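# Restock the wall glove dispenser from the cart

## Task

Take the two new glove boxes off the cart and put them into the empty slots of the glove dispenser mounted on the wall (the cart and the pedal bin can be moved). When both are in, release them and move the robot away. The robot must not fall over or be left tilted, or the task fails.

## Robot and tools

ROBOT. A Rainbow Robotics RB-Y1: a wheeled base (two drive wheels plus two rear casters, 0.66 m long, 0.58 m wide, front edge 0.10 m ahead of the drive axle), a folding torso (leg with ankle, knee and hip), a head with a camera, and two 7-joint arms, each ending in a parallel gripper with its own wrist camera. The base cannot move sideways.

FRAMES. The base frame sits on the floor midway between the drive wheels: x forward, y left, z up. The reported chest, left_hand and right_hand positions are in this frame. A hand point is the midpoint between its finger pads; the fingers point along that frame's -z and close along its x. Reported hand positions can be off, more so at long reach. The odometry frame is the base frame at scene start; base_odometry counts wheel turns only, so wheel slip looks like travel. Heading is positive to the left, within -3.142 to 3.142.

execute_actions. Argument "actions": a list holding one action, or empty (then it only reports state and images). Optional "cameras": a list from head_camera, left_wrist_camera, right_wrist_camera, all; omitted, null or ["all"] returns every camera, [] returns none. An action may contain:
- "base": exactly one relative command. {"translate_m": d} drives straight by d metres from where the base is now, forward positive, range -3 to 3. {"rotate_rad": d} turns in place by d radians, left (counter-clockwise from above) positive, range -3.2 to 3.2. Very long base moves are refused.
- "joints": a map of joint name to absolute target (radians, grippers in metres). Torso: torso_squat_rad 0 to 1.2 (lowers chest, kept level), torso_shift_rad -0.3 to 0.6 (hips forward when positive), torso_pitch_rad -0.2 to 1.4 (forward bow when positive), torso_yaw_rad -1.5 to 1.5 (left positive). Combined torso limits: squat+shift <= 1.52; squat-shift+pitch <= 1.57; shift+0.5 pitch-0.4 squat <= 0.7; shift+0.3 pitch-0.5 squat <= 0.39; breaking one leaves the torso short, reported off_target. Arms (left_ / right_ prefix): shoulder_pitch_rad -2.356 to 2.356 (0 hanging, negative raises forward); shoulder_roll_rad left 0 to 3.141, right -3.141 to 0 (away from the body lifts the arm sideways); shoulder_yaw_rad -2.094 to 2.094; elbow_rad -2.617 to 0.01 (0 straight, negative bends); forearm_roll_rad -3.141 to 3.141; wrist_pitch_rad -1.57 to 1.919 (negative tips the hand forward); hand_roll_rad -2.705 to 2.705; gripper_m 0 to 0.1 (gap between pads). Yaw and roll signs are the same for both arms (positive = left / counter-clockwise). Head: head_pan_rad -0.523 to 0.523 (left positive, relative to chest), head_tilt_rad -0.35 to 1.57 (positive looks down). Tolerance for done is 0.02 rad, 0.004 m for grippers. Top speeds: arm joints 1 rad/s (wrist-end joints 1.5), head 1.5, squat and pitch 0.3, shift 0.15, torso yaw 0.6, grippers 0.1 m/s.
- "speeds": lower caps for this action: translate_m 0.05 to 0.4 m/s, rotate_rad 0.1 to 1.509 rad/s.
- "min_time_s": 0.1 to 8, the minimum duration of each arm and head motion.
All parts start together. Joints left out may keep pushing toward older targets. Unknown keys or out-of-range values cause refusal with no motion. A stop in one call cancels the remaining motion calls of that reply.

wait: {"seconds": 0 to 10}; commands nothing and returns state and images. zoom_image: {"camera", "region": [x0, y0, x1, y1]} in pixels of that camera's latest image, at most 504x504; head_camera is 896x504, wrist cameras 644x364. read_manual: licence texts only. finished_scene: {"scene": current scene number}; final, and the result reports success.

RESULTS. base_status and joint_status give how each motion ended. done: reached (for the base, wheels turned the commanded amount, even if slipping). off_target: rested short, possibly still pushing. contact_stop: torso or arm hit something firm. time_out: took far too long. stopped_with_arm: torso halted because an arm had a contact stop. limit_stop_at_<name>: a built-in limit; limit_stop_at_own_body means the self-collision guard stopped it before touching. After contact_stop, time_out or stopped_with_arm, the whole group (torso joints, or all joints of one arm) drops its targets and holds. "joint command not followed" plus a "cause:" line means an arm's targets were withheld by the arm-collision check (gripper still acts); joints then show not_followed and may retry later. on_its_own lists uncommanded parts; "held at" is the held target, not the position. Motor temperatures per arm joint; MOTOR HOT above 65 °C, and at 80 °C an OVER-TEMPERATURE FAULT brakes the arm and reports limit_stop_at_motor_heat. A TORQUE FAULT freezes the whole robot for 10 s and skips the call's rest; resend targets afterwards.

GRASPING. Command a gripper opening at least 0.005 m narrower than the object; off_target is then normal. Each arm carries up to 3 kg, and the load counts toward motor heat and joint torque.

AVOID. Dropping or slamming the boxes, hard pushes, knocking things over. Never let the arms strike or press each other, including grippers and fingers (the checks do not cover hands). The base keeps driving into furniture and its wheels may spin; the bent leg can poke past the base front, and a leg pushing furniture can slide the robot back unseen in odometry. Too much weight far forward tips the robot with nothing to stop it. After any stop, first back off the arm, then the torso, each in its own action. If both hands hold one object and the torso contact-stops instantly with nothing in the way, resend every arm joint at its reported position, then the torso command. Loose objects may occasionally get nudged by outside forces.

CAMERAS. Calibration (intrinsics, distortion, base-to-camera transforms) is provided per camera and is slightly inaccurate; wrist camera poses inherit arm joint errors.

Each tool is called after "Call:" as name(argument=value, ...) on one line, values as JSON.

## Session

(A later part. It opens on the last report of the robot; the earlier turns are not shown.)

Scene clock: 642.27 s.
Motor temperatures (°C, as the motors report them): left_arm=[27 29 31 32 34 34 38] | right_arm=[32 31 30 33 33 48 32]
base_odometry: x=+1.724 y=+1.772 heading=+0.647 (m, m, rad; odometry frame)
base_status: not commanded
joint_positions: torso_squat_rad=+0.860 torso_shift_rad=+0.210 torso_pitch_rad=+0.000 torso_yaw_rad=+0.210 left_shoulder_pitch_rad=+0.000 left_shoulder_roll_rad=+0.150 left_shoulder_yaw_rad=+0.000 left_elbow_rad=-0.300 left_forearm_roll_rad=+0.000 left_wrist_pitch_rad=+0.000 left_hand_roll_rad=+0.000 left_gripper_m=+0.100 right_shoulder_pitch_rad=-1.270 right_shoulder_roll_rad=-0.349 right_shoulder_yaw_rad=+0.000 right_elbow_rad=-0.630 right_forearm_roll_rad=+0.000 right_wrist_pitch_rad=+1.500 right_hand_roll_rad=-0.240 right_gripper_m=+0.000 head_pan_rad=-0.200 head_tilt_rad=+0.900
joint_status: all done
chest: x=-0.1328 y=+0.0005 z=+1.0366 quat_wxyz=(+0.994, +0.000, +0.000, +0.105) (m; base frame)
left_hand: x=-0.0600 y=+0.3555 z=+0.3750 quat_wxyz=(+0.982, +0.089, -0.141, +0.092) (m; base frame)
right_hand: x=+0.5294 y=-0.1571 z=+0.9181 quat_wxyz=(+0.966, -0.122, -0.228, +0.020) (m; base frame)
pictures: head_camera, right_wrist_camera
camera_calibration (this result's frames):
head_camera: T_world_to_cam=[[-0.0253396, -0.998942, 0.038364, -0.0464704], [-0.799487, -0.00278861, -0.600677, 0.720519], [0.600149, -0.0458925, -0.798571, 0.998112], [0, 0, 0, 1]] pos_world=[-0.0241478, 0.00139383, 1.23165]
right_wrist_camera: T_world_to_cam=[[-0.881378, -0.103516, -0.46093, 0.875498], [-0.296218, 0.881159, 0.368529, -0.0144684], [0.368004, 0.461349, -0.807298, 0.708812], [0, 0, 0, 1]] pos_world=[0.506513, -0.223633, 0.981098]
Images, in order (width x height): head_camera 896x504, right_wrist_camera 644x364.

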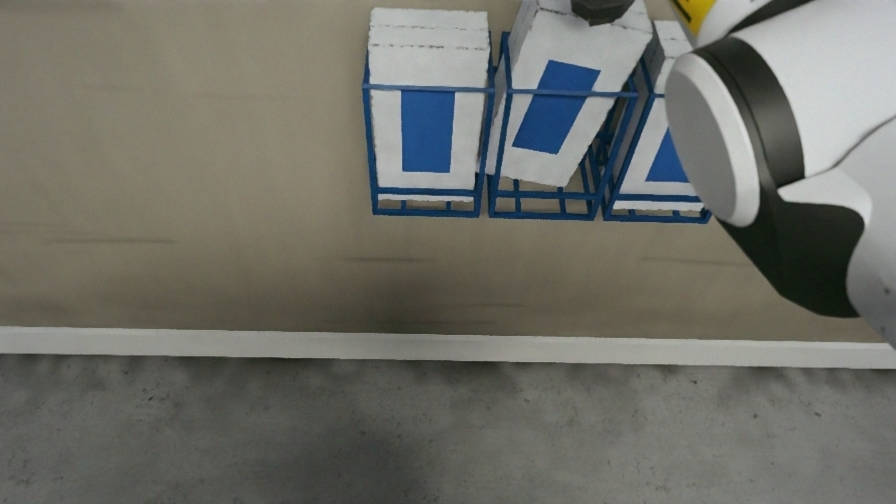

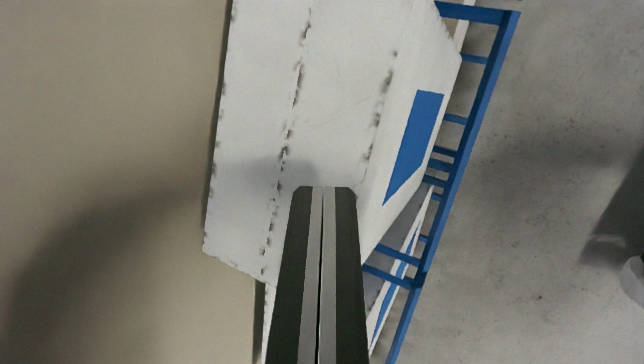

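Move forward over top and press further.

Call:
execute_actions(actions=[{"base":{"translate_m":0.02},"speeds":{"translate_m":0.05}}], cameras=[])

Call:
execute_actions(actions=[{"joints":{"torso_squat_rad":0.91,"torso_shift_rad":0.215}}], cameras=["head_camera","right_wrist_camera"])

Scene clock: 648.43 s.
Motor temperatures (°C, as the motors report them): left_arm=[27 29 31 32 34 34 38] | right_arm=[32 30 30 33 33 45 32]
base_odometry: x=+1.740 y=+1.784 heading=+0.646 (m, m, rad; odometry frame)
base_status: done
joint_positions: torso_squat_rad=+0.860 torso_shift_rad=+0.210 torso_pitch_rad=+0.000 torso_yaw_rad=+0.210 left_shoulder_pitch_rad=+0.000 left_shoulder_roll_rad=+0.150 left_shoulder_yaw_rad=+0.000 left_elbow_rad=-0.300 left_forearm_roll_rad=+0.000 left_wrist_pitch_rad=+0.000 left_hand_roll_rad=+0.000 left_gripper_m=+0.100 right_shoulder_pitch_rad=-1.270 right_shoulder_roll_rad=-0.349 right_shoulder_yaw_rad=+0.000 right_elbow_rad=-0.630 right_forearm_roll_rad=+0.000 right_wrist_pitch_rad=+1.500 right_hand_roll_rad=-0.240 right_gripper_m=+0.000 head_pan_rad=-0.200 head_tilt_rad=+0.900
joint_status: not commanded
chest: x=-0.1328 y=+0.0005 z=+1.0366 quat_wxyz=(+0.994, +0.000, +0.000, +0.105) (m; base frame)
left_hand: x=-0.0600 y=+0.3555 z=+0.3750 quat_wxyz=(+0.982, +0.089, -0.140, +0.092) (m; base frame)
right_hand: x=+0.5294 y=-0.1571 z=+0.9181 quat_wxyz=(+0.966, -0.122, -0.228, +0.020) (m; base frame)
pictures: none
No camera images: the call's "cameras" was empty. Leave "cameras" out to get every camera's image.

Scene clock: 649.30 s.
Motor temperatures (°C, as the motors report them): left_arm=[27 29 31 32 34 34 38] | right_arm=[32 30 30 33 33 45 32]
base_odometry: x=+1.740 y=+1.784 heading=+0.646 (m, m, rad; odometry frame)
base_status: not commanded
joint_positions: torso_squat_rad=+0.910 torso_shift_rad=+0.215 torso_pitch_rad=-0.001 torso_yaw_rad=+0.210 left_shoulder_pitch_rad=+0.000 left_shoulder_roll_rad=+0.150 left_shoulder_yaw_rad=+0.000 left_elbow_rad=-0.300 left_forearm_roll_rad=+0.000 left_wrist_pitch_rad=+0.000 left_hand_roll_rad=+0.000 left_gripper_m=+0.100 right_shoulder_pitch_rad=-1.272 right_shoulder_roll_rad=-0.350 right_shoulder_yaw_rad=+0.000 right_elbow_rad=-0.631 right_forearm_roll_rad=+0.000 right_wrist_pitch_rad=+1.500 right_hand_roll_rad=-0.240 right_gripper_m=+0.000 head_pan_rad=-0.200 head_tilt_rad=+0.900
joint_status: all done
chest: x=-0.1368 y=+0.0005 z=+1.0097 quat_wxyz=(+0.994, +0.000, +0.000, +0.105) (m; base frame)
left_hand: x=-0.0633 y=+0.3554 z=+0.3481 quat_wxyz=(+0.982, +0.089, -0.141, +0.092) (m; base frame)
right_hand: x=+0.5264 y=-0.1571 z=+0.8941 quat_wxyz=(+0.965, -0.122, -0.231, +0.020) (m; base frame)
pictures: head_camera, right_wrist_camera
camera_calibration (this result's frames):
head_camera: T_world_to_cam=[[-0.0254041, -0.998942, 0.0383439, -0.0455498], [-0.798949, -0.00276607, -0.601393, 0.701947], [0.600863, -0.0459126, -0.798033, 0.978531], [0, 0, 0, 1]] pos_world=[-0.0283004, 0.00136696, 1.20479]
right_wrist_camera: T_world_to_cam=[[-0.878732, -0.103632, -0.46593, 0.864839], [-0.29848, 0.88105, 0.366961, -0.00391818], [0.372479, 0.461531, -0.805139, 0.686283], [0, 0, 0, 1]] pos_world=[0.503166, -0.223664, 0.956946]
Images, in order (width x height): head_camera 896x504, right_wrist_camera 644x364.

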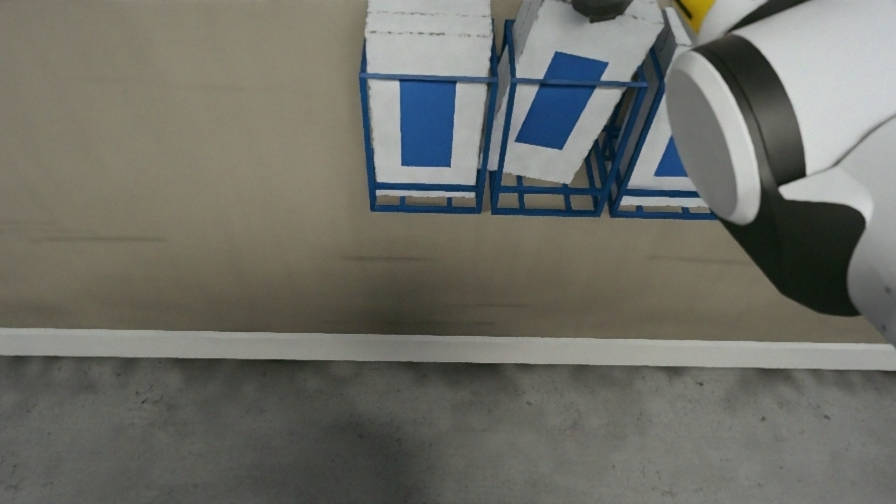

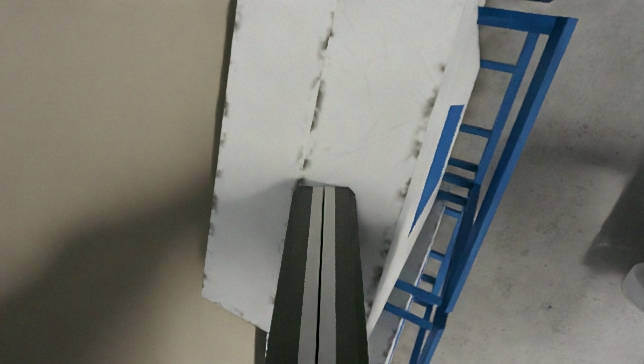

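Call:
execute_actions(actions=[{"base":{"translate_m":-0.03},"speeds":{"translate_m":0.05},"joints":{"torso_squat_rad":0.93,"torso_yaw_rad":0.25}}], cameras=["head_camera","right_wrist_camera"])

Scene clock: 654.67 s.
Motor temperatures (°C, as the motors report them): left_arm=[27 29 31 32 34 34 38] | right_arm=[32 30 30 32 34 43 32]
base_odometry: x=+1.716 y=+1.766 heading=+0.645 (m, m, rad; odometry frame)
base_status: done
joint_positions: torso_squat_rad=+0.928 torso_shift_rad=+0.213 torso_pitch_rad=-0.005 torso_yaw_rad=+0.244 left_shoulder_pitch_rad=+0.000 left_shoulder_roll_rad=+0.150 left_shoulder_yaw_rad=+0.000 left_elbow_rad=-0.300 left_forearm_roll_rad=+0.000 left_wrist_pitch_rad=+0.000 left_hand_roll_rad=+0.000 left_gripper_m=+0.100 right_shoulder_pitch_rad=-1.274 right_shoulder_roll_rad=-0.356 right_shoulder_yaw_rad=+0.000 right_elbow_rad=-0.632 right_forearm_roll_rad=+0.003 right_wrist_pitch_rad=+1.500 right_hand_roll_rad=-0.240 right_gripper_m=+0.000 head_pan_rad=-0.200 head_tilt_rad=+0.900
joint_status: torso_squat_rad contact_stop (moved +0.018 of +0.020); torso_yaw_rad contact_stop (moved +0.034 of +0.040)
chest: x=-0.1410 y=+0.0004 z=+0.9999 quat_wxyz=(+0.993, +0.000, -0.003, +0.122) (m; base frame)
left_hand: x=-0.0766 y=+0.3576 z=+0.3387 quat_wxyz=(+0.980, +0.091, -0.142, +0.109) (m; base frame)
right_hand: x=+0.5289 y=-0.1379 z=+0.8901 quat_wxyz=(+0.963, -0.120, -0.238, +0.034) (m; base frame)
pictures: head_camera, right_wrist_camera
camera_calibration (this result's frames):
head_camera: T_world_to_cam=[[0.00812057, -0.999234, 0.0382931, -0.0406019], [-0.795753, -0.029648, -0.604895, 0.696706], [0.605567, -0.0255598, -0.795384, 0.971281], [0, 0, 0, 1]] pos_world=[-0.0334405, 0.00491085, 1.19553]
right_wrist_camera: T_world_to_cam=[[-0.870701, -0.130334, -0.474228, 0.866652], [-0.327592, 0.872898, 0.361569, 0.000449693], [0.366828, 0.470172, -0.80273, 0.675252], [0, 0, 0, 1]] pos_world=[0.507041, -0.204923, 0.952873]
Images, in order (width x height): head_camera 896x504, right_wrist_camera 644x364.

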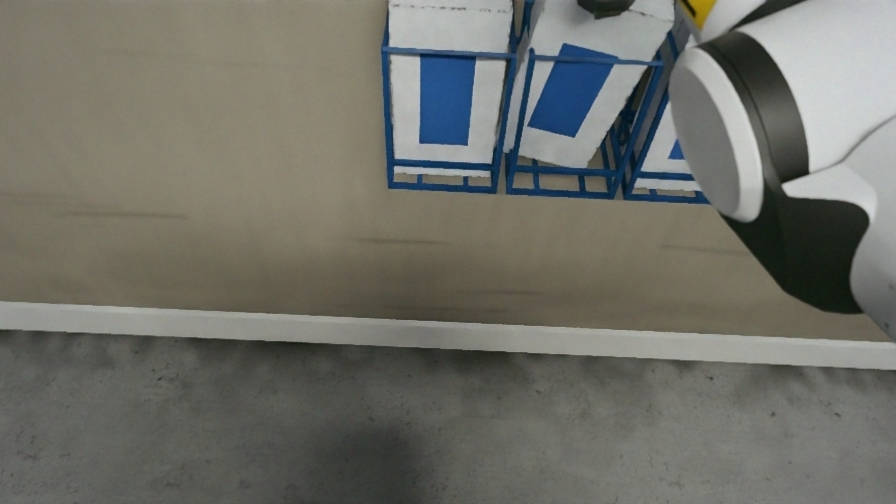

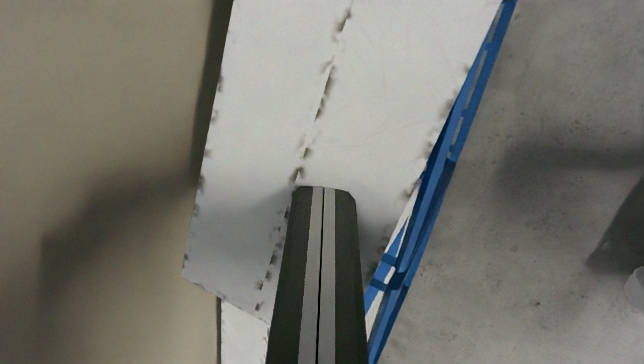

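Call:
execute_actions(actions=[{"joints":{"torso_squat_rad":0.8,"torso_shift_rad":0.2,"torso_pitch_rad":0,"torso_yaw_rad":0.24}}], cameras=[])

Call:
execute_actions(actions=[{"joints":{"torso_yaw_rad":0.03,"right_wrist_pitch_rad":1.9,"right_hand_roll_rad":0,"right_shoulder_pitch_rad":-1.27,"right_shoulder_roll_rad":-0.349,"right_elbow_rad":-0.63,"right_forearm_roll_rad":0}}], cameras=[])

Call:
execute_actions(actions=[{"base":{"translate_m":0.09},"speeds":{"translate_m":0.1}}], cameras=[])

Call:
execute_actions(actions=[{"joints":{"torso_squat_rad":0.875,"torso_shift_rad":0.215}}], cameras=["head_camera","right_wrist_camera"])

Scene clock: 665.33 s.
Motor temperatures (°C, as the motors report them): left_arm=[27 29 31 32 34 34 38] | right_arm=[31 31 30 32 36 40 32]
base_odometry: x=+1.716 y=+1.766 heading=+0.645 (m, m, rad; odometry frame)
base_status: not commanded
joint_positions: torso_squat_rad=+0.800 torso_shift_rad=+0.200 torso_pitch_rad=+0.000 torso_yaw_rad=+0.240 left_shoulder_pitch_rad=+0.000 left_shoulder_roll_rad=+0.150 left_shoulder_yaw_rad=+0.000 left_elbow_rad=-0.300 left_forearm_roll_rad=+0.000 left_wrist_pitch_rad=+0.000 left_hand_roll_rad=+0.000 left_gripper_m=+0.100 right_shoulder_pitch_rad=-1.270 right_shoulder_roll_rad=-0.349 right_shoulder_yaw_rad=+0.000 right_elbow_rad=-0.630 right_forearm_roll_rad=+0.000 right_wrist_pitch_rad=+1.500 right_hand_roll_rad=-0.240 right_gripper_m=+0.000 head_pan_rad=-0.200 head_tilt_rad=+0.900
joint_status: all done
chest: x=-0.1310 y=+0.0004 z=+1.0679 quat_wxyz=(+0.993, +0.000, +0.000, +0.120) (m; base frame)
left_hand: x=-0.0691 y=+0.3575 z=+0.4063 quat_wxyz=(+0.980, +0.091, -0.139, +0.107) (m; base frame)
right_hand: x=+0.5358 y=-0.1372 z=+0.9496 quat_wxyz=(+0.965, -0.119, -0.231, +0.035) (m; base frame)
pictures: none
No camera images: the call's "cameras" was empty. Leave "cameras" out to get every camera's image.

Scene clock: 666.47 s.
Motor temperatures (°C, as the motors report them): left_arm=[27 29 31 32 34 34 38] | right_arm=[31 31 30 32 36 40 32]
base_odometry: x=+1.716 y=+1.766 heading=+0.645 (m, m, rad; odometry frame)
base_status: not commanded
joint_positions: torso_squat_rad=+0.800 torso_shift_rad=+0.200 torso_pitch_rad=+0.000 torso_yaw_rad=+0.030 left_shoulder_pitch_rad=+0.000 left_shoulder_roll_rad=+0.150 left_shoulder_yaw_rad=+0.000 left_elbow_rad=-0.300 left_forearm_roll_rad=+0.000 left_wrist_pitch_rad=+0.000 left_hand_roll_rad=+0.000 left_gripper_m=+0.100 right_shoulder_pitch_rad=-1.270 right_shoulder_roll_rad=-0.349 right_shoulder_yaw_rad=+0.000 right_elbow_rad=-0.630 right_forearm_roll_rad=+0.000 right_wrist_pitch_rad=+1.900 right_hand_roll_rad=+0.000 right_gripper_m=+0.000 head_pan_rad=-0.200 head_tilt_rad=+0.900
joint_status: all done
chest: x=-0.1310 y=+0.0005 z=+1.0679 quat_wxyz=(+1.000, +0.000, +0.000, +0.015) (m; base frame)
left_hand: x=+0.0041 y=+0.3367 z=+0.4063 quat_wxyz=(+0.986, +0.076, -0.148, +0.004) (m; base frame)
right_hand: x=+0.4028 y=-0.2821 z=+0.9324 quat_wxyz=(+0.985, -0.174, -0.003, +0.015) (m; base frame)
pictures: none
No camera images: the call's "cameras" was empty. Leave "cameras" out to get every camera's image.

Scene clock: 668.33 s.
Motor temperatures (°C, as the motors report them): left_arm=[27 29 31 32 34 34 38] | right_arm=[31 30 30 32 36 39 32]
base_odometry: x=+1.788 y=+1.821 heading=+0.644 (m, m, rad; odometry frame)
base_status: done
joint_positions: torso_squat_rad=+0.800 torso_shift_rad=+0.200 torso_pitch_rad=+0.000 torso_yaw_rad=+0.030 left_shoulder_pitch_rad=+0.000 left_shoulder_roll_rad=+0.150 left_shoulder_yaw_rad=+0.000 left_elbow_rad=-0.300 left_forearm_roll_rad=+0.000 left_wrist_pitch_rad=+0.000 left_hand_roll_rad=+0.000 left_gripper_m=+0.100 right_shoulder_pitch_rad=-1.270 right_shoulder_roll_rad=-0.349 right_shoulder_yaw_rad=+0.000 right_elbow_rad=-0.630 right_forearm_roll_rad=+0.000 right_wrist_pitch_rad=+1.900 right_hand_roll_rad=+0.000 right_gripper_m=+0.000 head_pan_rad=-0.200 head_tilt_rad=+0.900
joint_status: not commanded
chest: x=-0.1311 y=+0.0005 z=+1.0679 quat_wxyz=(+1.000, +0.000, +0.000, +0.015) (m; base frame)
left_hand: x=+0.0041 y=+0.3367 z=+0.4063 quat_wxyz=(+0.986, +0.076, -0.148, +0.004) (m; base frame)
right_hand: x=+0.4027 y=-0.2821 z=+0.9325 quat_wxyz=(+0.985, -0.174, -0.003, +0.015) (m; base frame)
pictures: none
No camera images: the call's "cameras" was empty. Leave "cameras" out to get every camera's image.

Scene clock: 669.33 s.
Motor temperatures (°C, as the motors report them): left_arm=[27 29 31 32 34 34 38] | right_arm=[31 30 30 32 36 39 32]
base_odometry: x=+1.788 y=+1.821 heading=+0.644 (m, m, rad; odometry frame)
base_status: not commanded
joint_positions: torso_squat_rad=+0.875 torso_shift_rad=+0.215 torso_pitch_rad=+0.000 torso_yaw_rad=+0.030 left_shoulder_pitch_rad=+0.000 left_shoulder_roll_rad=+0.150 left_shoulder_yaw_rad=+0.000 left_elbow_rad=-0.300 left_forearm_roll_rad=+0.000 left_wrist_pitch_rad=+0.000 left_hand_roll_rad=+0.000 left_gripper_m=+0.100 right_shoulder_pitch_rad=-1.270 right_shoulder_roll_rad=-0.349 right_shoulder_yaw_rad=+0.000 right_elbow_rad=-0.630 right_forearm_roll_rad=+0.000 right_wrist_pitch_rad=+1.900 right_hand_roll_rad=+0.000 right_gripper_m=+0.000 head_pan_rad=-0.200 head_tilt_rad=+0.900
joint_status: all done
chest: x=-0.1323 y=+0.0004 z=+1.0283 quat_wxyz=(+1.000, +0.000, +0.000, +0.015) (m; base frame)
left_hand: x=+0.0030 y=+0.3367 z=+0.3667 quat_wxyz=(+0.986, +0.076, -0.148, +0.004) (m; base frame)
right_hand: x=+0.4015 y=-0.2821 z=+0.8930 quat_wxyz=(+0.985, -0.174, -0.003, +0.015) (m; base frame)
pictures: head_camera, right_wrist_camera
camera_calibration (this result's frames):
head_camera: T_world_to_cam=[[-0.203867, -0.978251, 0.0382602, -0.0697227], [-0.787018, 0.14052, -0.600713, 0.717571], [0.582272, -0.152577, -0.798549, 0.988825], [0, 0, 0, 1]] pos_world=[-0.025238, -0.0181671, 1.22335]
right_wrist_camera: T_world_to_cam=[[-0.998752, -0.0421434, -0.0268178, 0.415022], [-0.0488971, 0.93459, 0.352351, -0.0026821], [0.0102144, 0.353223, -0.935484, 1.02083], [0, 0, 0, 1]] pos_world=[0.403946, -0.340584, 0.967046]
Images, in order (width x height): head_camera 896x504, right_wrist_camera 644x364.

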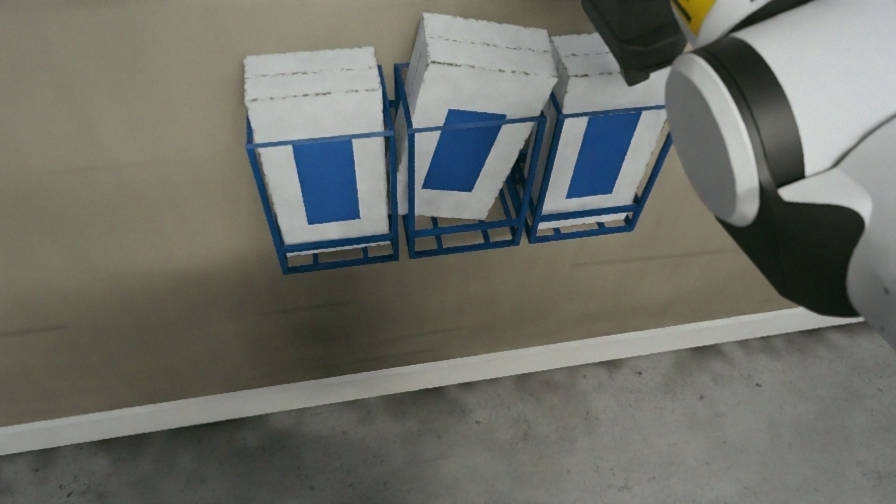

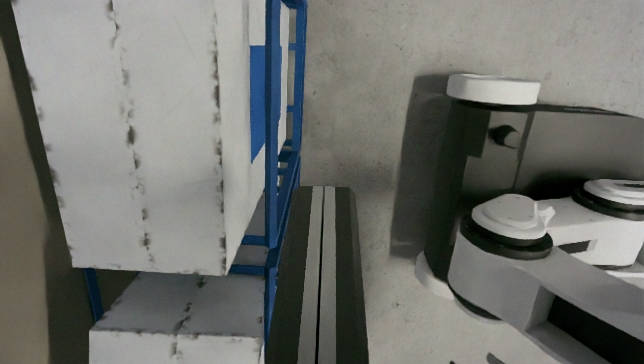

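Call:
execute_actions(actions=[{"base":{"translate_m":-0.06},"speeds":{"translate_m":0.1},"joints":{"torso_squat_rad":0.86}}], cameras=[])

Call:
execute_actions(actions=[{"joints":{"torso_yaw_rad":0.2,"right_hand_roll_rad":-0.2}}], cameras=[])

Call:
execute_actions(actions=[{"base":{"translate_m":0.06},"speeds":{"translate_m":0.05}}], cameras=["head_camera","right_wrist_camera"])

Scene clock: 680.27 s.
Motor temperatures (°C, as the motors report them): left_arm=[27 29 31 32 34 34 38] | right_arm=[31 30 30 32 35 37 32]
base_odometry: x=+1.740 y=+1.785 heading=+0.645 (m, m, rad; odometry frame)
base_status: done
joint_positions: torso_squat_rad=+0.860 torso_shift_rad=+0.215 torso_pitch_rad=+0.000 torso_yaw_rad=+0.030 left_shoulder_pitch_rad=+0.000 left_shoulder_roll_rad=+0.150 left_shoulder_yaw_rad=+0.000 left_elbow_rad=-0.300 left_forearm_roll_rad=+0.000 left_wrist_pitch_rad=+0.000 left_hand_roll_rad=+0.000 left_gripper_m=+0.100 right_shoulder_pitch_rad=-1.270 right_shoulder_roll_rad=-0.349 right_shoulder_yaw_rad=+0.000 right_elbow_rad=-0.630 right_forearm_roll_rad=+0.000 right_wrist_pitch_rad=+1.900 right_hand_roll_rad=+0.000 right_gripper_m=+0.000 head_pan_rad=-0.200 head_tilt_rad=+0.900
joint_status: all done
chest: x=-0.1305 y=+0.0005 z=+1.0361 quat_wxyz=(+1.000, +0.000, +0.000, +0.015) (m; base frame)
left_hand: x=+0.0047 y=+0.3367 z=+0.3745 quat_wxyz=(+0.986, +0.076, -0.148, +0.004) (m; base frame)
right_hand: x=+0.4032 y=-0.2821 z=+0.9007 quat_wxyz=(+0.985, -0.174, -0.003, +0.015) (m; base frame)
pictures: none
No camera images: the call's "cameras" was empty. Leave "cameras" out to get every camera's image.

Scene clock: 681.30 s.
Motor temperatures (°C, as the motors report them): left_arm=[27 29 31 32 34 34 38] | right_arm=[31 30 30 32 35 37 32]
base_odometry: x=+1.740 y=+1.785 heading=+0.645 (m, m, rad; odometry frame)
base_status: not commanded
joint_positions: torso_squat_rad=+0.860 torso_shift_rad=+0.215 torso_pitch_rad=+0.000 torso_yaw_rad=+0.200 left_shoulder_pitch_rad=+0.000 left_shoulder_roll_rad=+0.150 left_shoulder_yaw_rad=+0.000 left_elbow_rad=-0.300 left_forearm_roll_rad=+0.000 left_wrist_pitch_rad=+0.000 left_hand_roll_rad=+0.000 left_gripper_m=+0.100 right_shoulder_pitch_rad=-1.270 right_shoulder_roll_rad=-0.349 right_shoulder_yaw_rad=+0.000 right_elbow_rad=-0.630 right_forearm_roll_rad=+0.000 right_wrist_pitch_rad=+1.900 right_hand_roll_rad=-0.200 right_gripper_m=+0.000 head_pan_rad=-0.200 head_tilt_rad=+0.900
joint_status: all done
chest: x=-0.1305 y=+0.0005 z=+1.0361 quat_wxyz=(+0.995, +0.000, +0.000, +0.100) (m; base frame)
left_hand: x=-0.0542 y=+0.3547 z=+0.3745 quat_wxyz=(+0.982, +0.089, -0.141, +0.087) (m; base frame)
right_hand: x=+0.4433 y=-0.1876 z=+0.9006 quat_wxyz=(+0.985, -0.170, -0.034, +0.000) (m; base frame)
pictures: none
No camera images: the call's "cameras" was empty. Leave "cameras" out to get every camera's image.

Scene clock: 683.40 s.
Motor temperatures (°C, as the motors report them): left_arm=[27 29 31 32 34 34 38] | right_arm=[31 30 30 32 35 37 32]
base_odometry: x=+1.788 y=+1.821 heading=+0.644 (m, m, rad; odometry frame)
base_status: done
joint_positions: torso_squat_rad=+0.860 torso_shift_rad=+0.215 torso_pitch_rad=+0.000 torso_yaw_rad=+0.200 left_shoulder_pitch_rad=+0.000 left_shoulder_roll_rad=+0.150 left_shoulder_yaw_rad=+0.000 left_elbow_rad=-0.300 left_forearm_roll_rad=+0.000 left_wrist_pitch_rad=+0.000 left_hand_roll_rad=+0.000 left_gripper_m=+0.100 right_shoulder_pitch_rad=-1.270 right_shoulder_roll_rad=-0.349 right_shoulder_yaw_rad=+0.000 right_elbow_rad=-0.630 right_forearm_roll_rad=+0.000 right_wrist_pitch_rad=+1.900 right_hand_roll_rad=-0.200 right_gripper_m=+0.000 head_pan_rad=-0.200 head_tilt_rad=+0.900
joint_status: not commanded
chest: x=-0.1305 y=+0.0005 z=+1.0361 quat_wxyz=(+0.995, +0.000, +0.000, +0.100) (m; base frame)
left_hand: x=-0.0542 y=+0.3547 z=+0.3745 quat_wxyz=(+0.982, +0.089, -0.141, +0.087) (m; base frame)
right_hand: x=+0.4433 y=-0.1877 z=+0.9006 quat_wxyz=(+0.985, -0.170, -0.034, +0.000) (m; base frame)
pictures: head_camera, right_wrist_camera
camera_calibration (this result's frames):
head_camera: T_world_to_cam=[[-0.0353937, -0.998638, 0.0383243, -0.0476888], [-0.799598, 0.00529368, -0.600513, 0.721888], [0.599492, -0.0518984, -0.798696, 0.996372], [0, 0, 0, 1]] pos_world=[-0.0217852, 0.000264788, 1.23113]
right_wrist_camera: T_world_to_cam=[[-0.995248, -0.0239217, -0.0943832, 0.523719], [-0.0561916, 0.93275, 0.356119, -0.0921065], [0.079517, 0.35973, -0.929662, 0.959414], [0, 0, 0, 1]] pos_world=[0.439765, -0.24669, 0.974162]
Images, in order (width x height): head_camera 896x504, right_wrist_camera 644x364.

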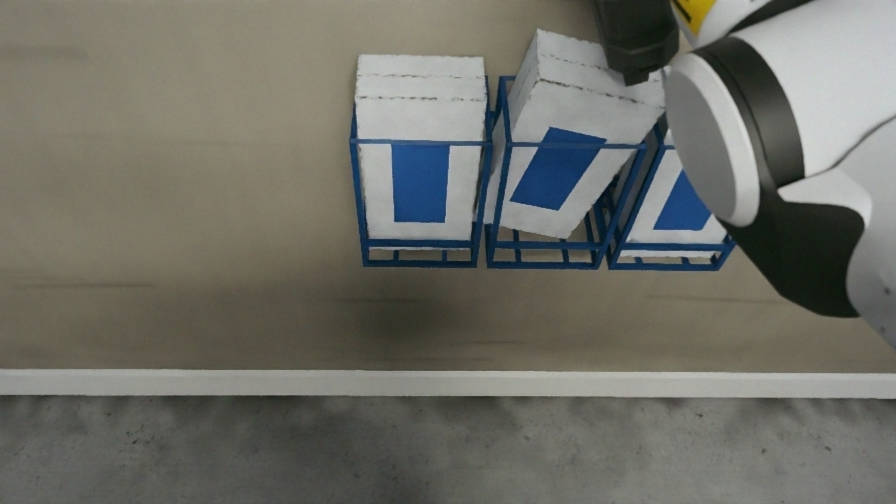

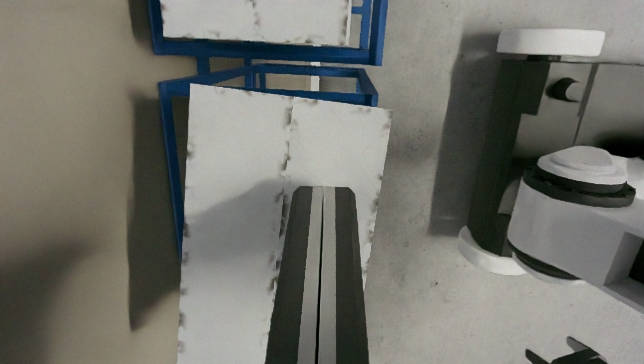

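Call:
execute_actions(actions=[{"base":{"translate_m":0.012},"speeds":{"translate_m":0.05},"joints":{"torso_squat_rad":0.78,"torso_shift_rad":0.2,"right_gripper_m":0.1}}], cameras=[])

Call:
execute_actions(actions=[{"joints":{"torso_squat_rad":0.875,"torso_shift_rad":0.215}}], cameras=["head_camera","right_wrist_camera"])

Scene clock: 695.83 s.
Motor temperatures (°C, as the motors report them): left_arm=[27 29 31 32 34 34 38] | right_arm=[31 30 30 32 34 35 32]
base_odometry: x=+1.797 y=+1.828 heading=+0.643 (m, m, rad; odometry frame)
base_status: done
joint_positions: torso_squat_rad=+0.780 torso_shift_rad=+0.200 torso_pitch_rad=+0.000 torso_yaw_rad=+0.200 left_shoulder_pitch_rad=+0.000 left_shoulder_roll_rad=+0.150 left_shoulder_yaw_rad=+0.000 left_elbow_rad=-0.300 left_forearm_roll_rad=+0.000 left_wrist_pitch_rad=+0.000 left_hand_roll_rad=+0.000 left_gripper_m=+0.100 right_shoulder_pitch_rad=-1.270 right_shoulder_roll_rad=-0.349 right_shoulder_yaw_rad=+0.000 right_elbow_rad=-0.630 right_forearm_roll_rad=+0.000 right_wrist_pitch_rad=+1.900 right_hand_roll_rad=-0.200 right_gripper_m=+0.099 head_pan_rad=-0.200 head_tilt_rad=+0.900
joint_status: all done
chest: x=-0.1290 y=+0.0005 z=+1.0776 quat_wxyz=(+0.995, +0.000, +0.000, +0.100) (m; base frame)
left_hand: x=-0.0529 y=+0.3547 z=+0.4160 quat_wxyz=(+0.982, +0.089, -0.141, +0.087) (m; base frame)
right_hand: x=+0.4448 y=-0.1877 z=+0.9420 quat_wxyz=(+0.985, -0.170, -0.034, +0.000) (m; base frame)
pictures: none
No camera images: the call's "cameras" was empty. Leave "cameras" out to get every camera's image.

Scene clock: 696.93 s.
Motor temperatures (°C, as the motors report them): left_arm=[27 29 31 32 34 34 38] | right_arm=[31 30 30 32 34 35 32]
base_odometry: x=+1.797 y=+1.828 heading=+0.643 (m, m, rad; odometry frame)
base_status: not commanded
joint_positions: torso_squat_rad=+0.875 torso_shift_rad=+0.215 torso_pitch_rad=+0.000 torso_yaw_rad=+0.200 left_shoulder_pitch_rad=+0.000 left_shoulder_roll_rad=+0.150 left_shoulder_yaw_rad=+0.000 left_elbow_rad=-0.300 left_forearm_roll_rad=+0.000 left_wrist_pitch_rad=+0.000 left_hand_roll_rad=+0.000 left_gripper_m=+0.100 right_shoulder_pitch_rad=-1.270 right_shoulder_roll_rad=-0.349 right_shoulder_yaw_rad=+0.000 right_elbow_rad=-0.630 right_forearm_roll_rad=+0.000 right_wrist_pitch_rad=+1.900 right_hand_roll_rad=-0.200 right_gripper_m=+0.099 head_pan_rad=-0.200 head_tilt_rad=+0.900
joint_status: all done
chest: x=-0.1323 y=+0.0005 z=+1.0283 quat_wxyz=(+0.995, +0.000, +0.000, +0.100) (m; base frame)
left_hand: x=-0.0559 y=+0.3547 z=+0.3667 quat_wxyz=(+0.982, +0.089, -0.141, +0.087) (m; base frame)
right_hand: x=+0.4415 y=-0.1877 z=+0.8929 quat_wxyz=(+0.985, -0.170, -0.034, +0.000) (m; base frame)
pictures: head_camera, right_wrist_camera
camera_calibration (this result's frames):
head_camera: T_world_to_cam=[[-0.0354012, -0.998639, 0.0383104, -0.0474487], [-0.799474, 0.00529745, -0.600677, 0.715947], [0.599656, -0.0518929, -0.798574, 0.991103], [0, 0, 0, 1]] pos_world=[-0.0236195, 0.000254377, 1.22334]
right_wrist_camera: T_world_to_cam=[[-0.995238, -0.023857, -0.0945122, 0.52134], [-0.0561755, 0.932761, 0.356093, -0.0893963], [0.079662, 0.359706, -0.929659, 0.95232], [0, 0, 0, 1]] pos_world=[0.437971, -0.246733, 0.966439]
Images, in order (width x height): head_camera 896x504, right_wrist_camera 644x364.

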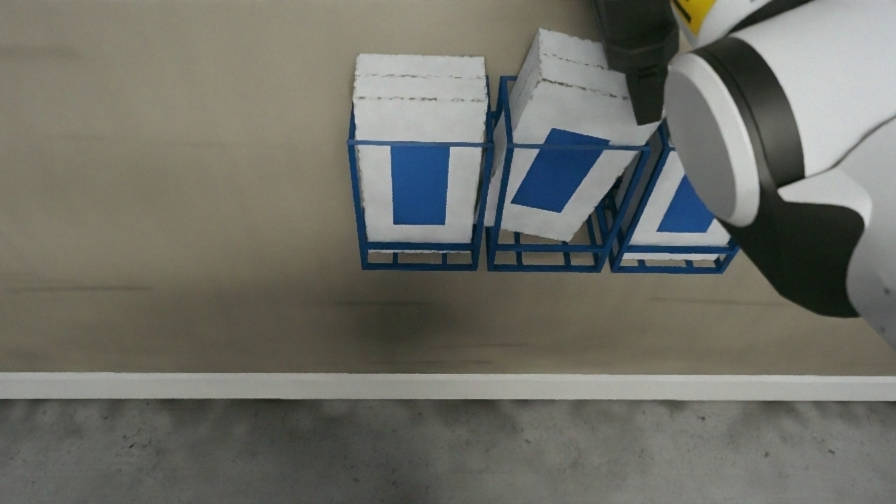

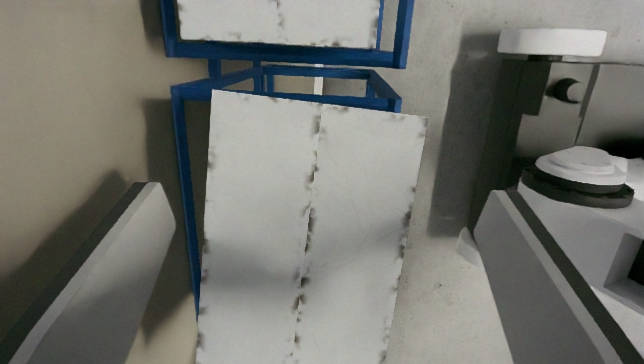

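Call:
execute_actions(actions=[{"joints":{"torso_squat_rad":0.9}}], cameras=[])

Call:
execute_actions(actions=[{"joints":{"right_gripper_m":0.05}}], cameras=[])

Call:
execute_actions(actions=[{"joints":{"torso_squat_rad":0.8,"torso_shift_rad":0.2}}], cameras=["head_camera","right_wrist_camera"])

Scene clock: 702.67 s.
Motor temperatures (°C, as the motors report them): left_arm=[27 29 31 32 34 34 38] | right_arm=[32 30 30 32 34 35 32]
base_odometry: x=+1.797 y=+1.828 heading=+0.643 (m, m, rad; odometry frame)
base_status: not commanded
joint_positions: torso_squat_rad=+0.900 torso_shift_rad=+0.215 torso_pitch_rad=+0.000 torso_yaw_rad=+0.200 left_shoulder_pitch_rad=+0.000 left_shoulder_roll_rad=+0.150 left_shoulder_yaw_rad=+0.000 left_elbow_rad=-0.300 left_forearm_roll_rad=+0.000 left_wrist_pitch_rad=+0.000 left_hand_roll_rad=+0.000 left_gripper_m=+0.100 right_shoulder_pitch_rad=-1.270 right_shoulder_roll_rad=-0.349 right_shoulder_yaw_rad=+0.000 right_elbow_rad=-0.630 right_forearm_roll_rad=+0.000 right_wrist_pitch_rad=+1.900 right_hand_roll_rad=-0.200 right_gripper_m=+0.099 head_pan_rad=-0.200 head_tilt_rad=+0.900
joint_status: all done
chest: x=-0.1352 y=+0.0005 z=+1.0151 quat_wxyz=(+0.995, +0.000, +0.000, +0.100) (m; base frame)
left_hand: x=-0.0588 y=+0.3547 z=+0.3535 quat_wxyz=(+0.982, +0.089, -0.141, +0.087) (m; base frame)
right_hand: x=+0.4386 y=-0.1877 z=+0.8796 quat_wxyz=(+0.985, -0.170, -0.034, +0.000) (m; base frame)
pictures: none
No camera images: the call's "cameras" was empty. Leave "cameras" out to get every camera's image.

Scene clock: 703.63 s.
Motor temperatures (°C, as the motors report them): left_arm=[27 29 31 32 34 34 38] | right_arm=[32 30 30 32 34 35 32]
base_odometry: x=+1.797 y=+1.828 heading=+0.643 (m, m, rad; odometry frame)
base_status: not commanded
joint_positions: torso_squat_rad=+0.900 torso_shift_rad=+0.215 torso_pitch_rad=+0.000 torso_yaw_rad=+0.200 left_shoulder_pitch_rad=+0.000 left_shoulder_roll_rad=+0.150 left_shoulder_yaw_rad=+0.000 left_elbow_rad=-0.300 left_forearm_roll_rad=+0.000 left_wrist_pitch_rad=+0.000 left_hand_roll_rad=+0.000 left_gripper_m=+0.100 right_shoulder_pitch_rad=-1.271 right_shoulder_roll_rad=-0.349 right_shoulder_yaw_rad=+0.000 right_elbow_rad=-0.631 right_forearm_roll_rad=+0.000 right_wrist_pitch_rad=+1.899 right_hand_roll_rad=-0.200 right_gripper_m=+0.054 head_pan_rad=-0.200 head_tilt_rad=+0.900
joint_status: right_gripper_m off_target (ended at +0.054, target +0.050)
chest: x=-0.1352 y=+0.0005 z=+1.0151 quat_wxyz=(+0.995, +0.000, +0.000, +0.100) (m; base frame)
left_hand: x=-0.0588 y=+0.3547 z=+0.3535 quat_wxyz=(+0.982, +0.089, -0.141, +0.087) (m; base frame)
right_hand: x=+0.4391 y=-0.1875 z=+0.8801 quat_wxyz=(+0.985, -0.170, -0.035, +0.000) (m; base frame)
pictures: none
No camera images: the call's "cameras" was empty. Leave "cameras" out to get every camera's image.

Scene clock: 704.73 s.
Motor temperatures (°C, as the motors report them): left_arm=[27 29 31 32 34 34 38] | right_arm=[32 30 30 32 34 35 32]
base_odometry: x=+1.797 y=+1.828 heading=+0.643 (m, m, rad; odometry frame)
base_status: not commanded
joint_positions: torso_squat_rad=+0.800 torso_shift_rad=+0.200 torso_pitch_rad=+0.000 torso_yaw_rad=+0.200 left_shoulder_pitch_rad=+0.000 left_shoulder_roll_rad=+0.150 left_shoulder_yaw_rad=+0.000 left_elbow_rad=-0.300 left_forearm_roll_rad=+0.000 left_wrist_pitch_rad=+0.000 left_hand_roll_rad=+0.000 left_gripper_m=+0.100 right_shoulder_pitch_rad=-1.270 right_shoulder_roll_rad=-0.349 right_shoulder_yaw_rad=+0.000 right_elbow_rad=-0.630 right_forearm_roll_rad=+0.000 right_wrist_pitch_rad=+1.900 right_hand_roll_rad=-0.200 right_gripper_m=+0.054 head_pan_rad=-0.200 head_tilt_rad=+0.900
joint_status: all done
chest: x=-0.1309 y=+0.0005 z=+1.0679 quat_wxyz=(+0.995, +0.000, +0.000, +0.100) (m; base frame)
left_hand: x=-0.0549 y=+0.3547 z=+0.4063 quat_wxyz=(+0.982, +0.089, -0.141, +0.087) (m; base frame)
right_hand: x=+0.4428 y=-0.1875 z=+0.9318 quat_wxyz=(+0.985, -0.170, -0.034, +0.000) (m; base frame)
pictures: head_camera, right_wrist_camera
camera_calibration (this result's frames):
head_camera: T_world_to_cam=[[-0.035379, -0.998639, 0.0383314, -0.0488984], [-0.799831, 0.0052978, -0.600203, 0.740307], [0.599182, -0.0518931, -0.798929, 1.02217], [0, 0, 0, 1]] pos_world=[-0.022078, 0.000289979, 1.26285]
right_wrist_camera: T_world_to_cam=[[-0.995339, -0.0241007, -0.093376, 0.52519], [-0.0560126, 0.932677, 0.356337, -0.103719], [0.0785017, 0.359906, -0.92968, 0.988952], [0, 0, 0, 1]] pos_world=[0.439298, -0.246537, 1.00541]
Images, in order (width x height): head_camera 896x504, right_wrist_camera 644x364.

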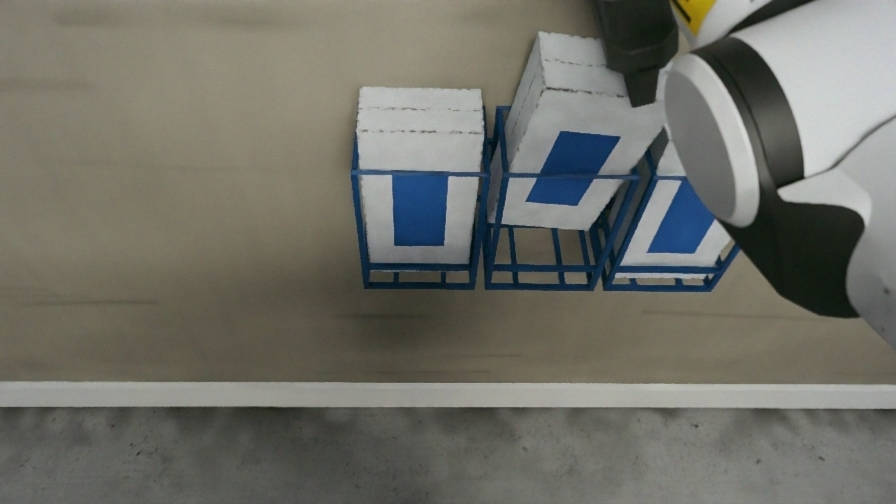

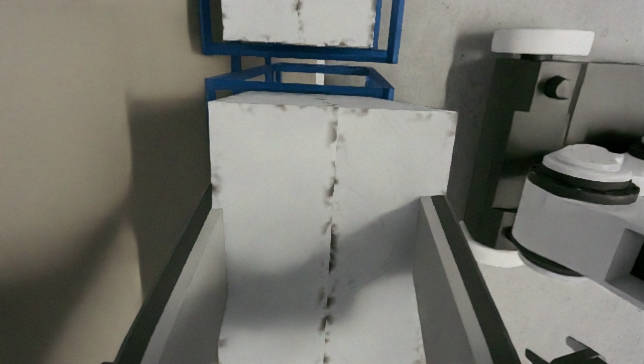

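Call:
execute_actions(actions=[{"joints":{"right_gripper_m":0.1}}], cameras=[])

Call:
execute_actions(actions=[{"joints":{"torso_squat_rad":0.6,"torso_shift_rad":0.17,"head_pan_rad":-0.1}}], cameras=["head_camera","right_wrist_camera"])

Scene clock: 711.20 s.
Motor temperatures (°C, as the motors report them): left_arm=[27 29 31 32 34 34 38] | right_arm=[32 30 30 32 34 34 32]
base_odometry: x=+1.797 y=+1.828 heading=+0.643 (m, m, rad; odometry frame)
base_status: not commanded
joint_positions: torso_squat_rad=+0.800 torso_shift_rad=+0.200 torso_pitch_rad=+0.000 torso_yaw_rad=+0.200 left_shoulder_pitch_rad=+0.000 left_shoulder_roll_rad=+0.150 left_shoulder_yaw_rad=+0.000 left_elbow_rad=-0.300 left_forearm_roll_rad=+0.000 left_wrist_pitch_rad=+0.000 left_hand_roll_rad=+0.000 left_gripper_m=+0.100 right_shoulder_pitch_rad=-1.270 right_shoulder_roll_rad=-0.349 right_shoulder_yaw_rad=+0.000 right_elbow_rad=-0.630 right_forearm_roll_rad=+0.000 right_wrist_pitch_rad=+1.900 right_hand_roll_rad=-0.200 right_gripper_m=+0.099 head_pan_rad=-0.200 head_tilt_rad=+0.900
joint_status: all done
chest: x=-0.1309 y=+0.0005 z=+1.0679 quat_wxyz=(+0.995, +0.000, +0.000, +0.100) (m; base frame)
left_hand: x=-0.0548 y=+0.3547 z=+0.4063 quat_wxyz=(+0.982, +0.089, -0.141, +0.087) (m; base frame)
right_hand: x=+0.4428 y=-0.1876 z=+0.9319 quat_wxyz=(+0.985, -0.170, -0.034, +0.000) (m; base frame)
pictures: none
No camera images: the call's "cameras" was empty. Leave "cameras" out to get every camera's image.

Scene clock: 712.67 s.
Motor temperatures (°C, as the motors report them): left_arm=[27 29 31 32 34 34 38] | right_arm=[32 30 30 32 34 34 32]
base_odometry: x=+1.797 y=+1.828 heading=+0.643 (m, m, rad; odometry frame)
base_status: not commanded
joint_positions: torso_squat_rad=+0.600 torso_shift_rad=+0.170 torso_pitch_rad=+0.000 torso_yaw_rad=+0.200 left_shoulder_pitch_rad=+0.000 left_shoulder_roll_rad=+0.150 left_shoulder_yaw_rad=+0.000 left_elbow_rad=-0.300 left_forearm_roll_rad=+0.000 left_wrist_pitch_rad=+0.000 left_hand_roll_rad=+0.000 left_gripper_m=+0.100 right_shoulder_pitch_rad=-1.270 right_shoulder_roll_rad=-0.349 right_shoulder_yaw_rad=+0.000 right_elbow_rad=-0.630 right_forearm_roll_rad=+0.000 right_wrist_pitch_rad=+1.900 right_hand_roll_rad=-0.200 right_gripper_m=+0.099 head_pan_rad=-0.100 head_tilt_rad=+0.900
joint_status: all done
chest: x=-0.1302 y=+0.0006 z=+1.1593 quat_wxyz=(+0.995, +0.000, +0.000, +0.100) (m; base frame)
left_hand: x=-0.0540 y=+0.3548 z=+0.4977 quat_wxyz=(+0.982, +0.089, -0.141, +0.087) (m; base frame)
right_hand: x=+0.4436 y=-0.1875 z=+1.0236 quat_wxyz=(+0.985, -0.170, -0.034, +0.000) (m; base frame)
pictures: head_camera, right_wrist_camera
camera_calibration (this result's frames):
head_camera: T_world_to_cam=[[0.0644755, -0.997184, 0.0383006, -0.0414223], [-0.796221, -0.0745422, -0.600396, 0.796775], [0.60156, 0.00821511, -0.798785, 1.09459], [0, 0, 0, 1]] pos_world=[-0.0213823, 0.00909549, 1.35431]
right_wrist_camera: T_world_to_cam=[[-0.995294, -0.0239041, -0.0939076, 0.535128], [-0.0560093, 0.932731, 0.356197, -0.13617], [0.079076, 0.35978, -0.92968, 1.07389], [0, 0, 0, 1]] pos_world=[0.440064, -0.246565, 1.09713]
Images, in order (width x height): head_camera 896x504, right_wrist_camera 644x364.

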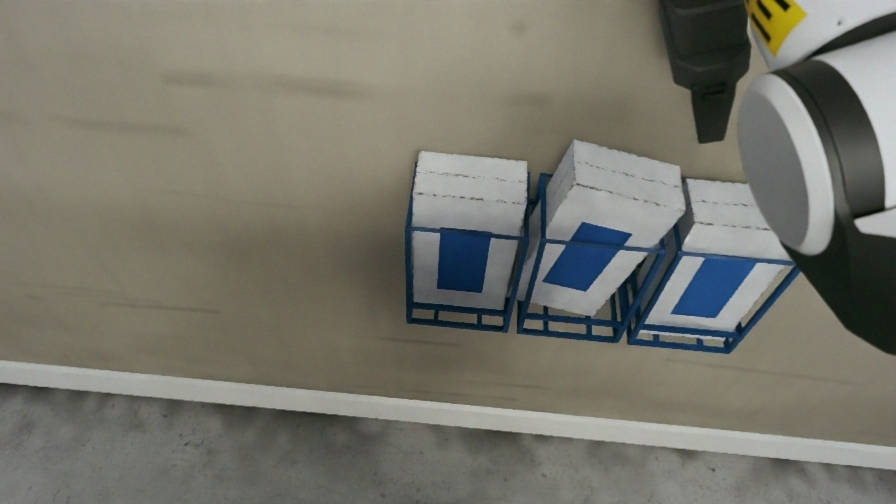

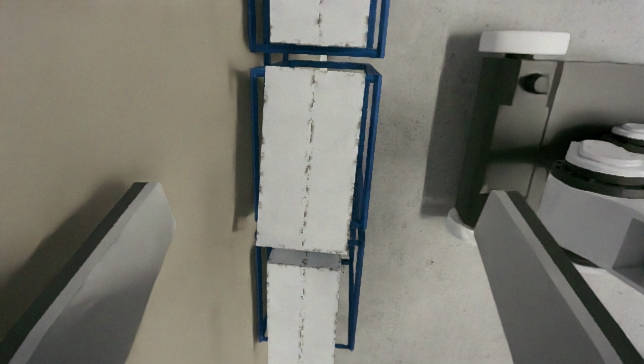

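Call:
execute_actions(actions=[])

Scene clock: 741.27 s.
Motor temperatures (°C, as the motors report them): left_arm=[27 29 31 31 34 34 38] | right_arm=[32 30 30 32 33 33 32]
base_odometry: x=+1.797 y=+1.828 heading=+0.643 (m, m, rad; odometry frame)
base_status: not commanded
joint_positions: torso_squat_rad=+0.600 torso_shift_rad=+0.170 torso_pitch_rad=+0.000 torso_yaw_rad=+0.200 left_shoulder_pitch_rad=+0.000 left_shoulder_roll_rad=+0.150 left_shoulder_yaw_rad=+0.000 left_elbow_rad=-0.300 left_forearm_roll_rad=+0.000 left_wrist_pitch_rad=+0.000 left_hand_roll_rad=+0.000 left_gripper_m=+0.100 right_shoulder_pitch_rad=-1.270 right_shoulder_roll_rad=-0.349 right_shoulder_yaw_rad=+0.000 right_elbow_rad=-0.630 right_forearm_roll_rad=+0.000 right_wrist_pitch_rad=+1.900 right_hand_roll_rad=-0.200 right_gripper_m=+0.099 head_pan_rad=-0.100 head_tilt_rad=+0.900
joint_status: all done
chest: x=-0.1302 y=+0.0006 z=+1.1593 quat_wxyz=(+0.995, +0.000, +0.000, +0.100) (m; base frame)
left_hand: x=-0.0540 y=+0.3548 z=+0.4977 quat_wxyz=(+0.982, +0.089, -0.141, +0.087) (m; base frame)
right_hand: x=+0.4436 y=-0.1875 z=+1.0236 quat_wxyz=(+0.985, -0.170, -0.034, +0.000) (m; base frame)
pictures: head_camera, left_wrist_camera, right_wrist_camera
camera_calibration (this result's frames):
head_camera: T_world_to_cam=[[0.0644755, -0.997184, 0.0383007, -0.0414224], [-0.796221, -0.0745423, -0.600396, 0.796775], [0.601561, 0.00821504, -0.798785, 1.09459], [0, 0, 0, 1]] pos_world=[-0.0213823, 0.0090956, 1.35431]
left_wrist_camera: T_world_to_cam=[[0.943993, 0.136362, 0.30047, -0.14686], [-0.0392259, -0.857778, 0.512521, 0.072167], [0.327625, -0.495602, -0.804388, 0.683943], [0, 0, 0, 1]] pos_world=[-0.082611, 0.420893, 0.557295]
right_wrist_camera: T_world_to_cam=[[-0.995294, -0.0239047, -0.0939077, 0.535128], [-0.0560098, 0.932731, 0.356197, -0.136169], [0.0790759, 0.35978, -0.92968, 1.07389], [0, 0, 0, 1]] pos_world=[0.440064, -0.246564, 1.09713]
Images, in order (width x height): head_camera 896x504, left_wrist_camera 644x364, right_wrist_camera 644x364.

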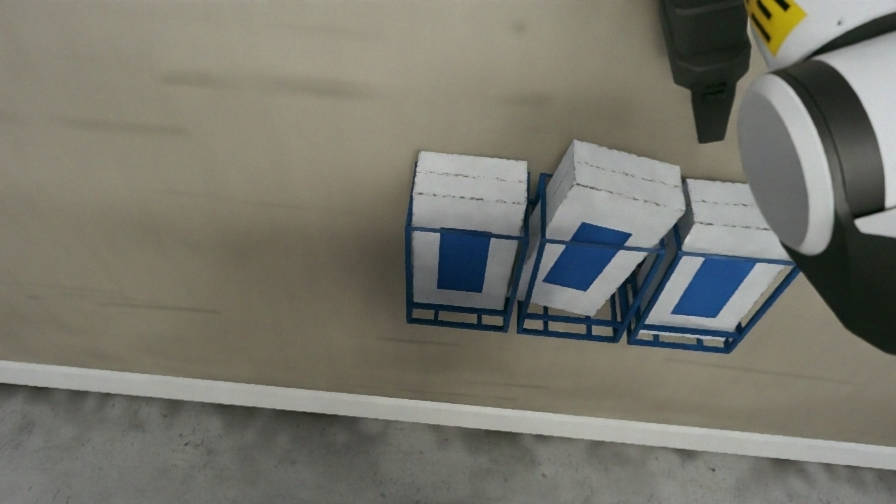

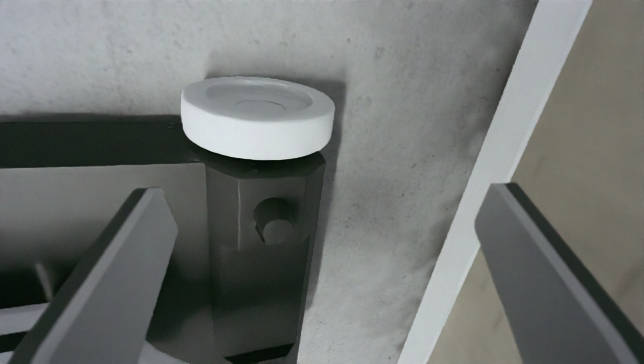

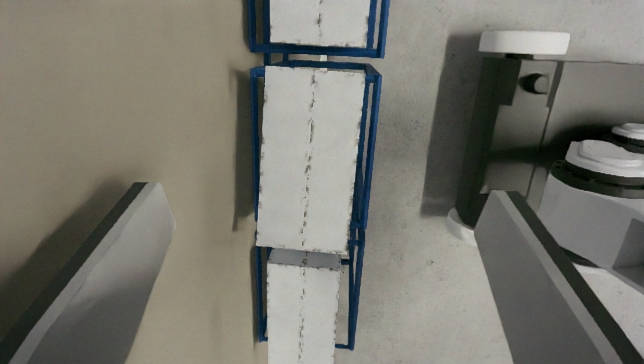

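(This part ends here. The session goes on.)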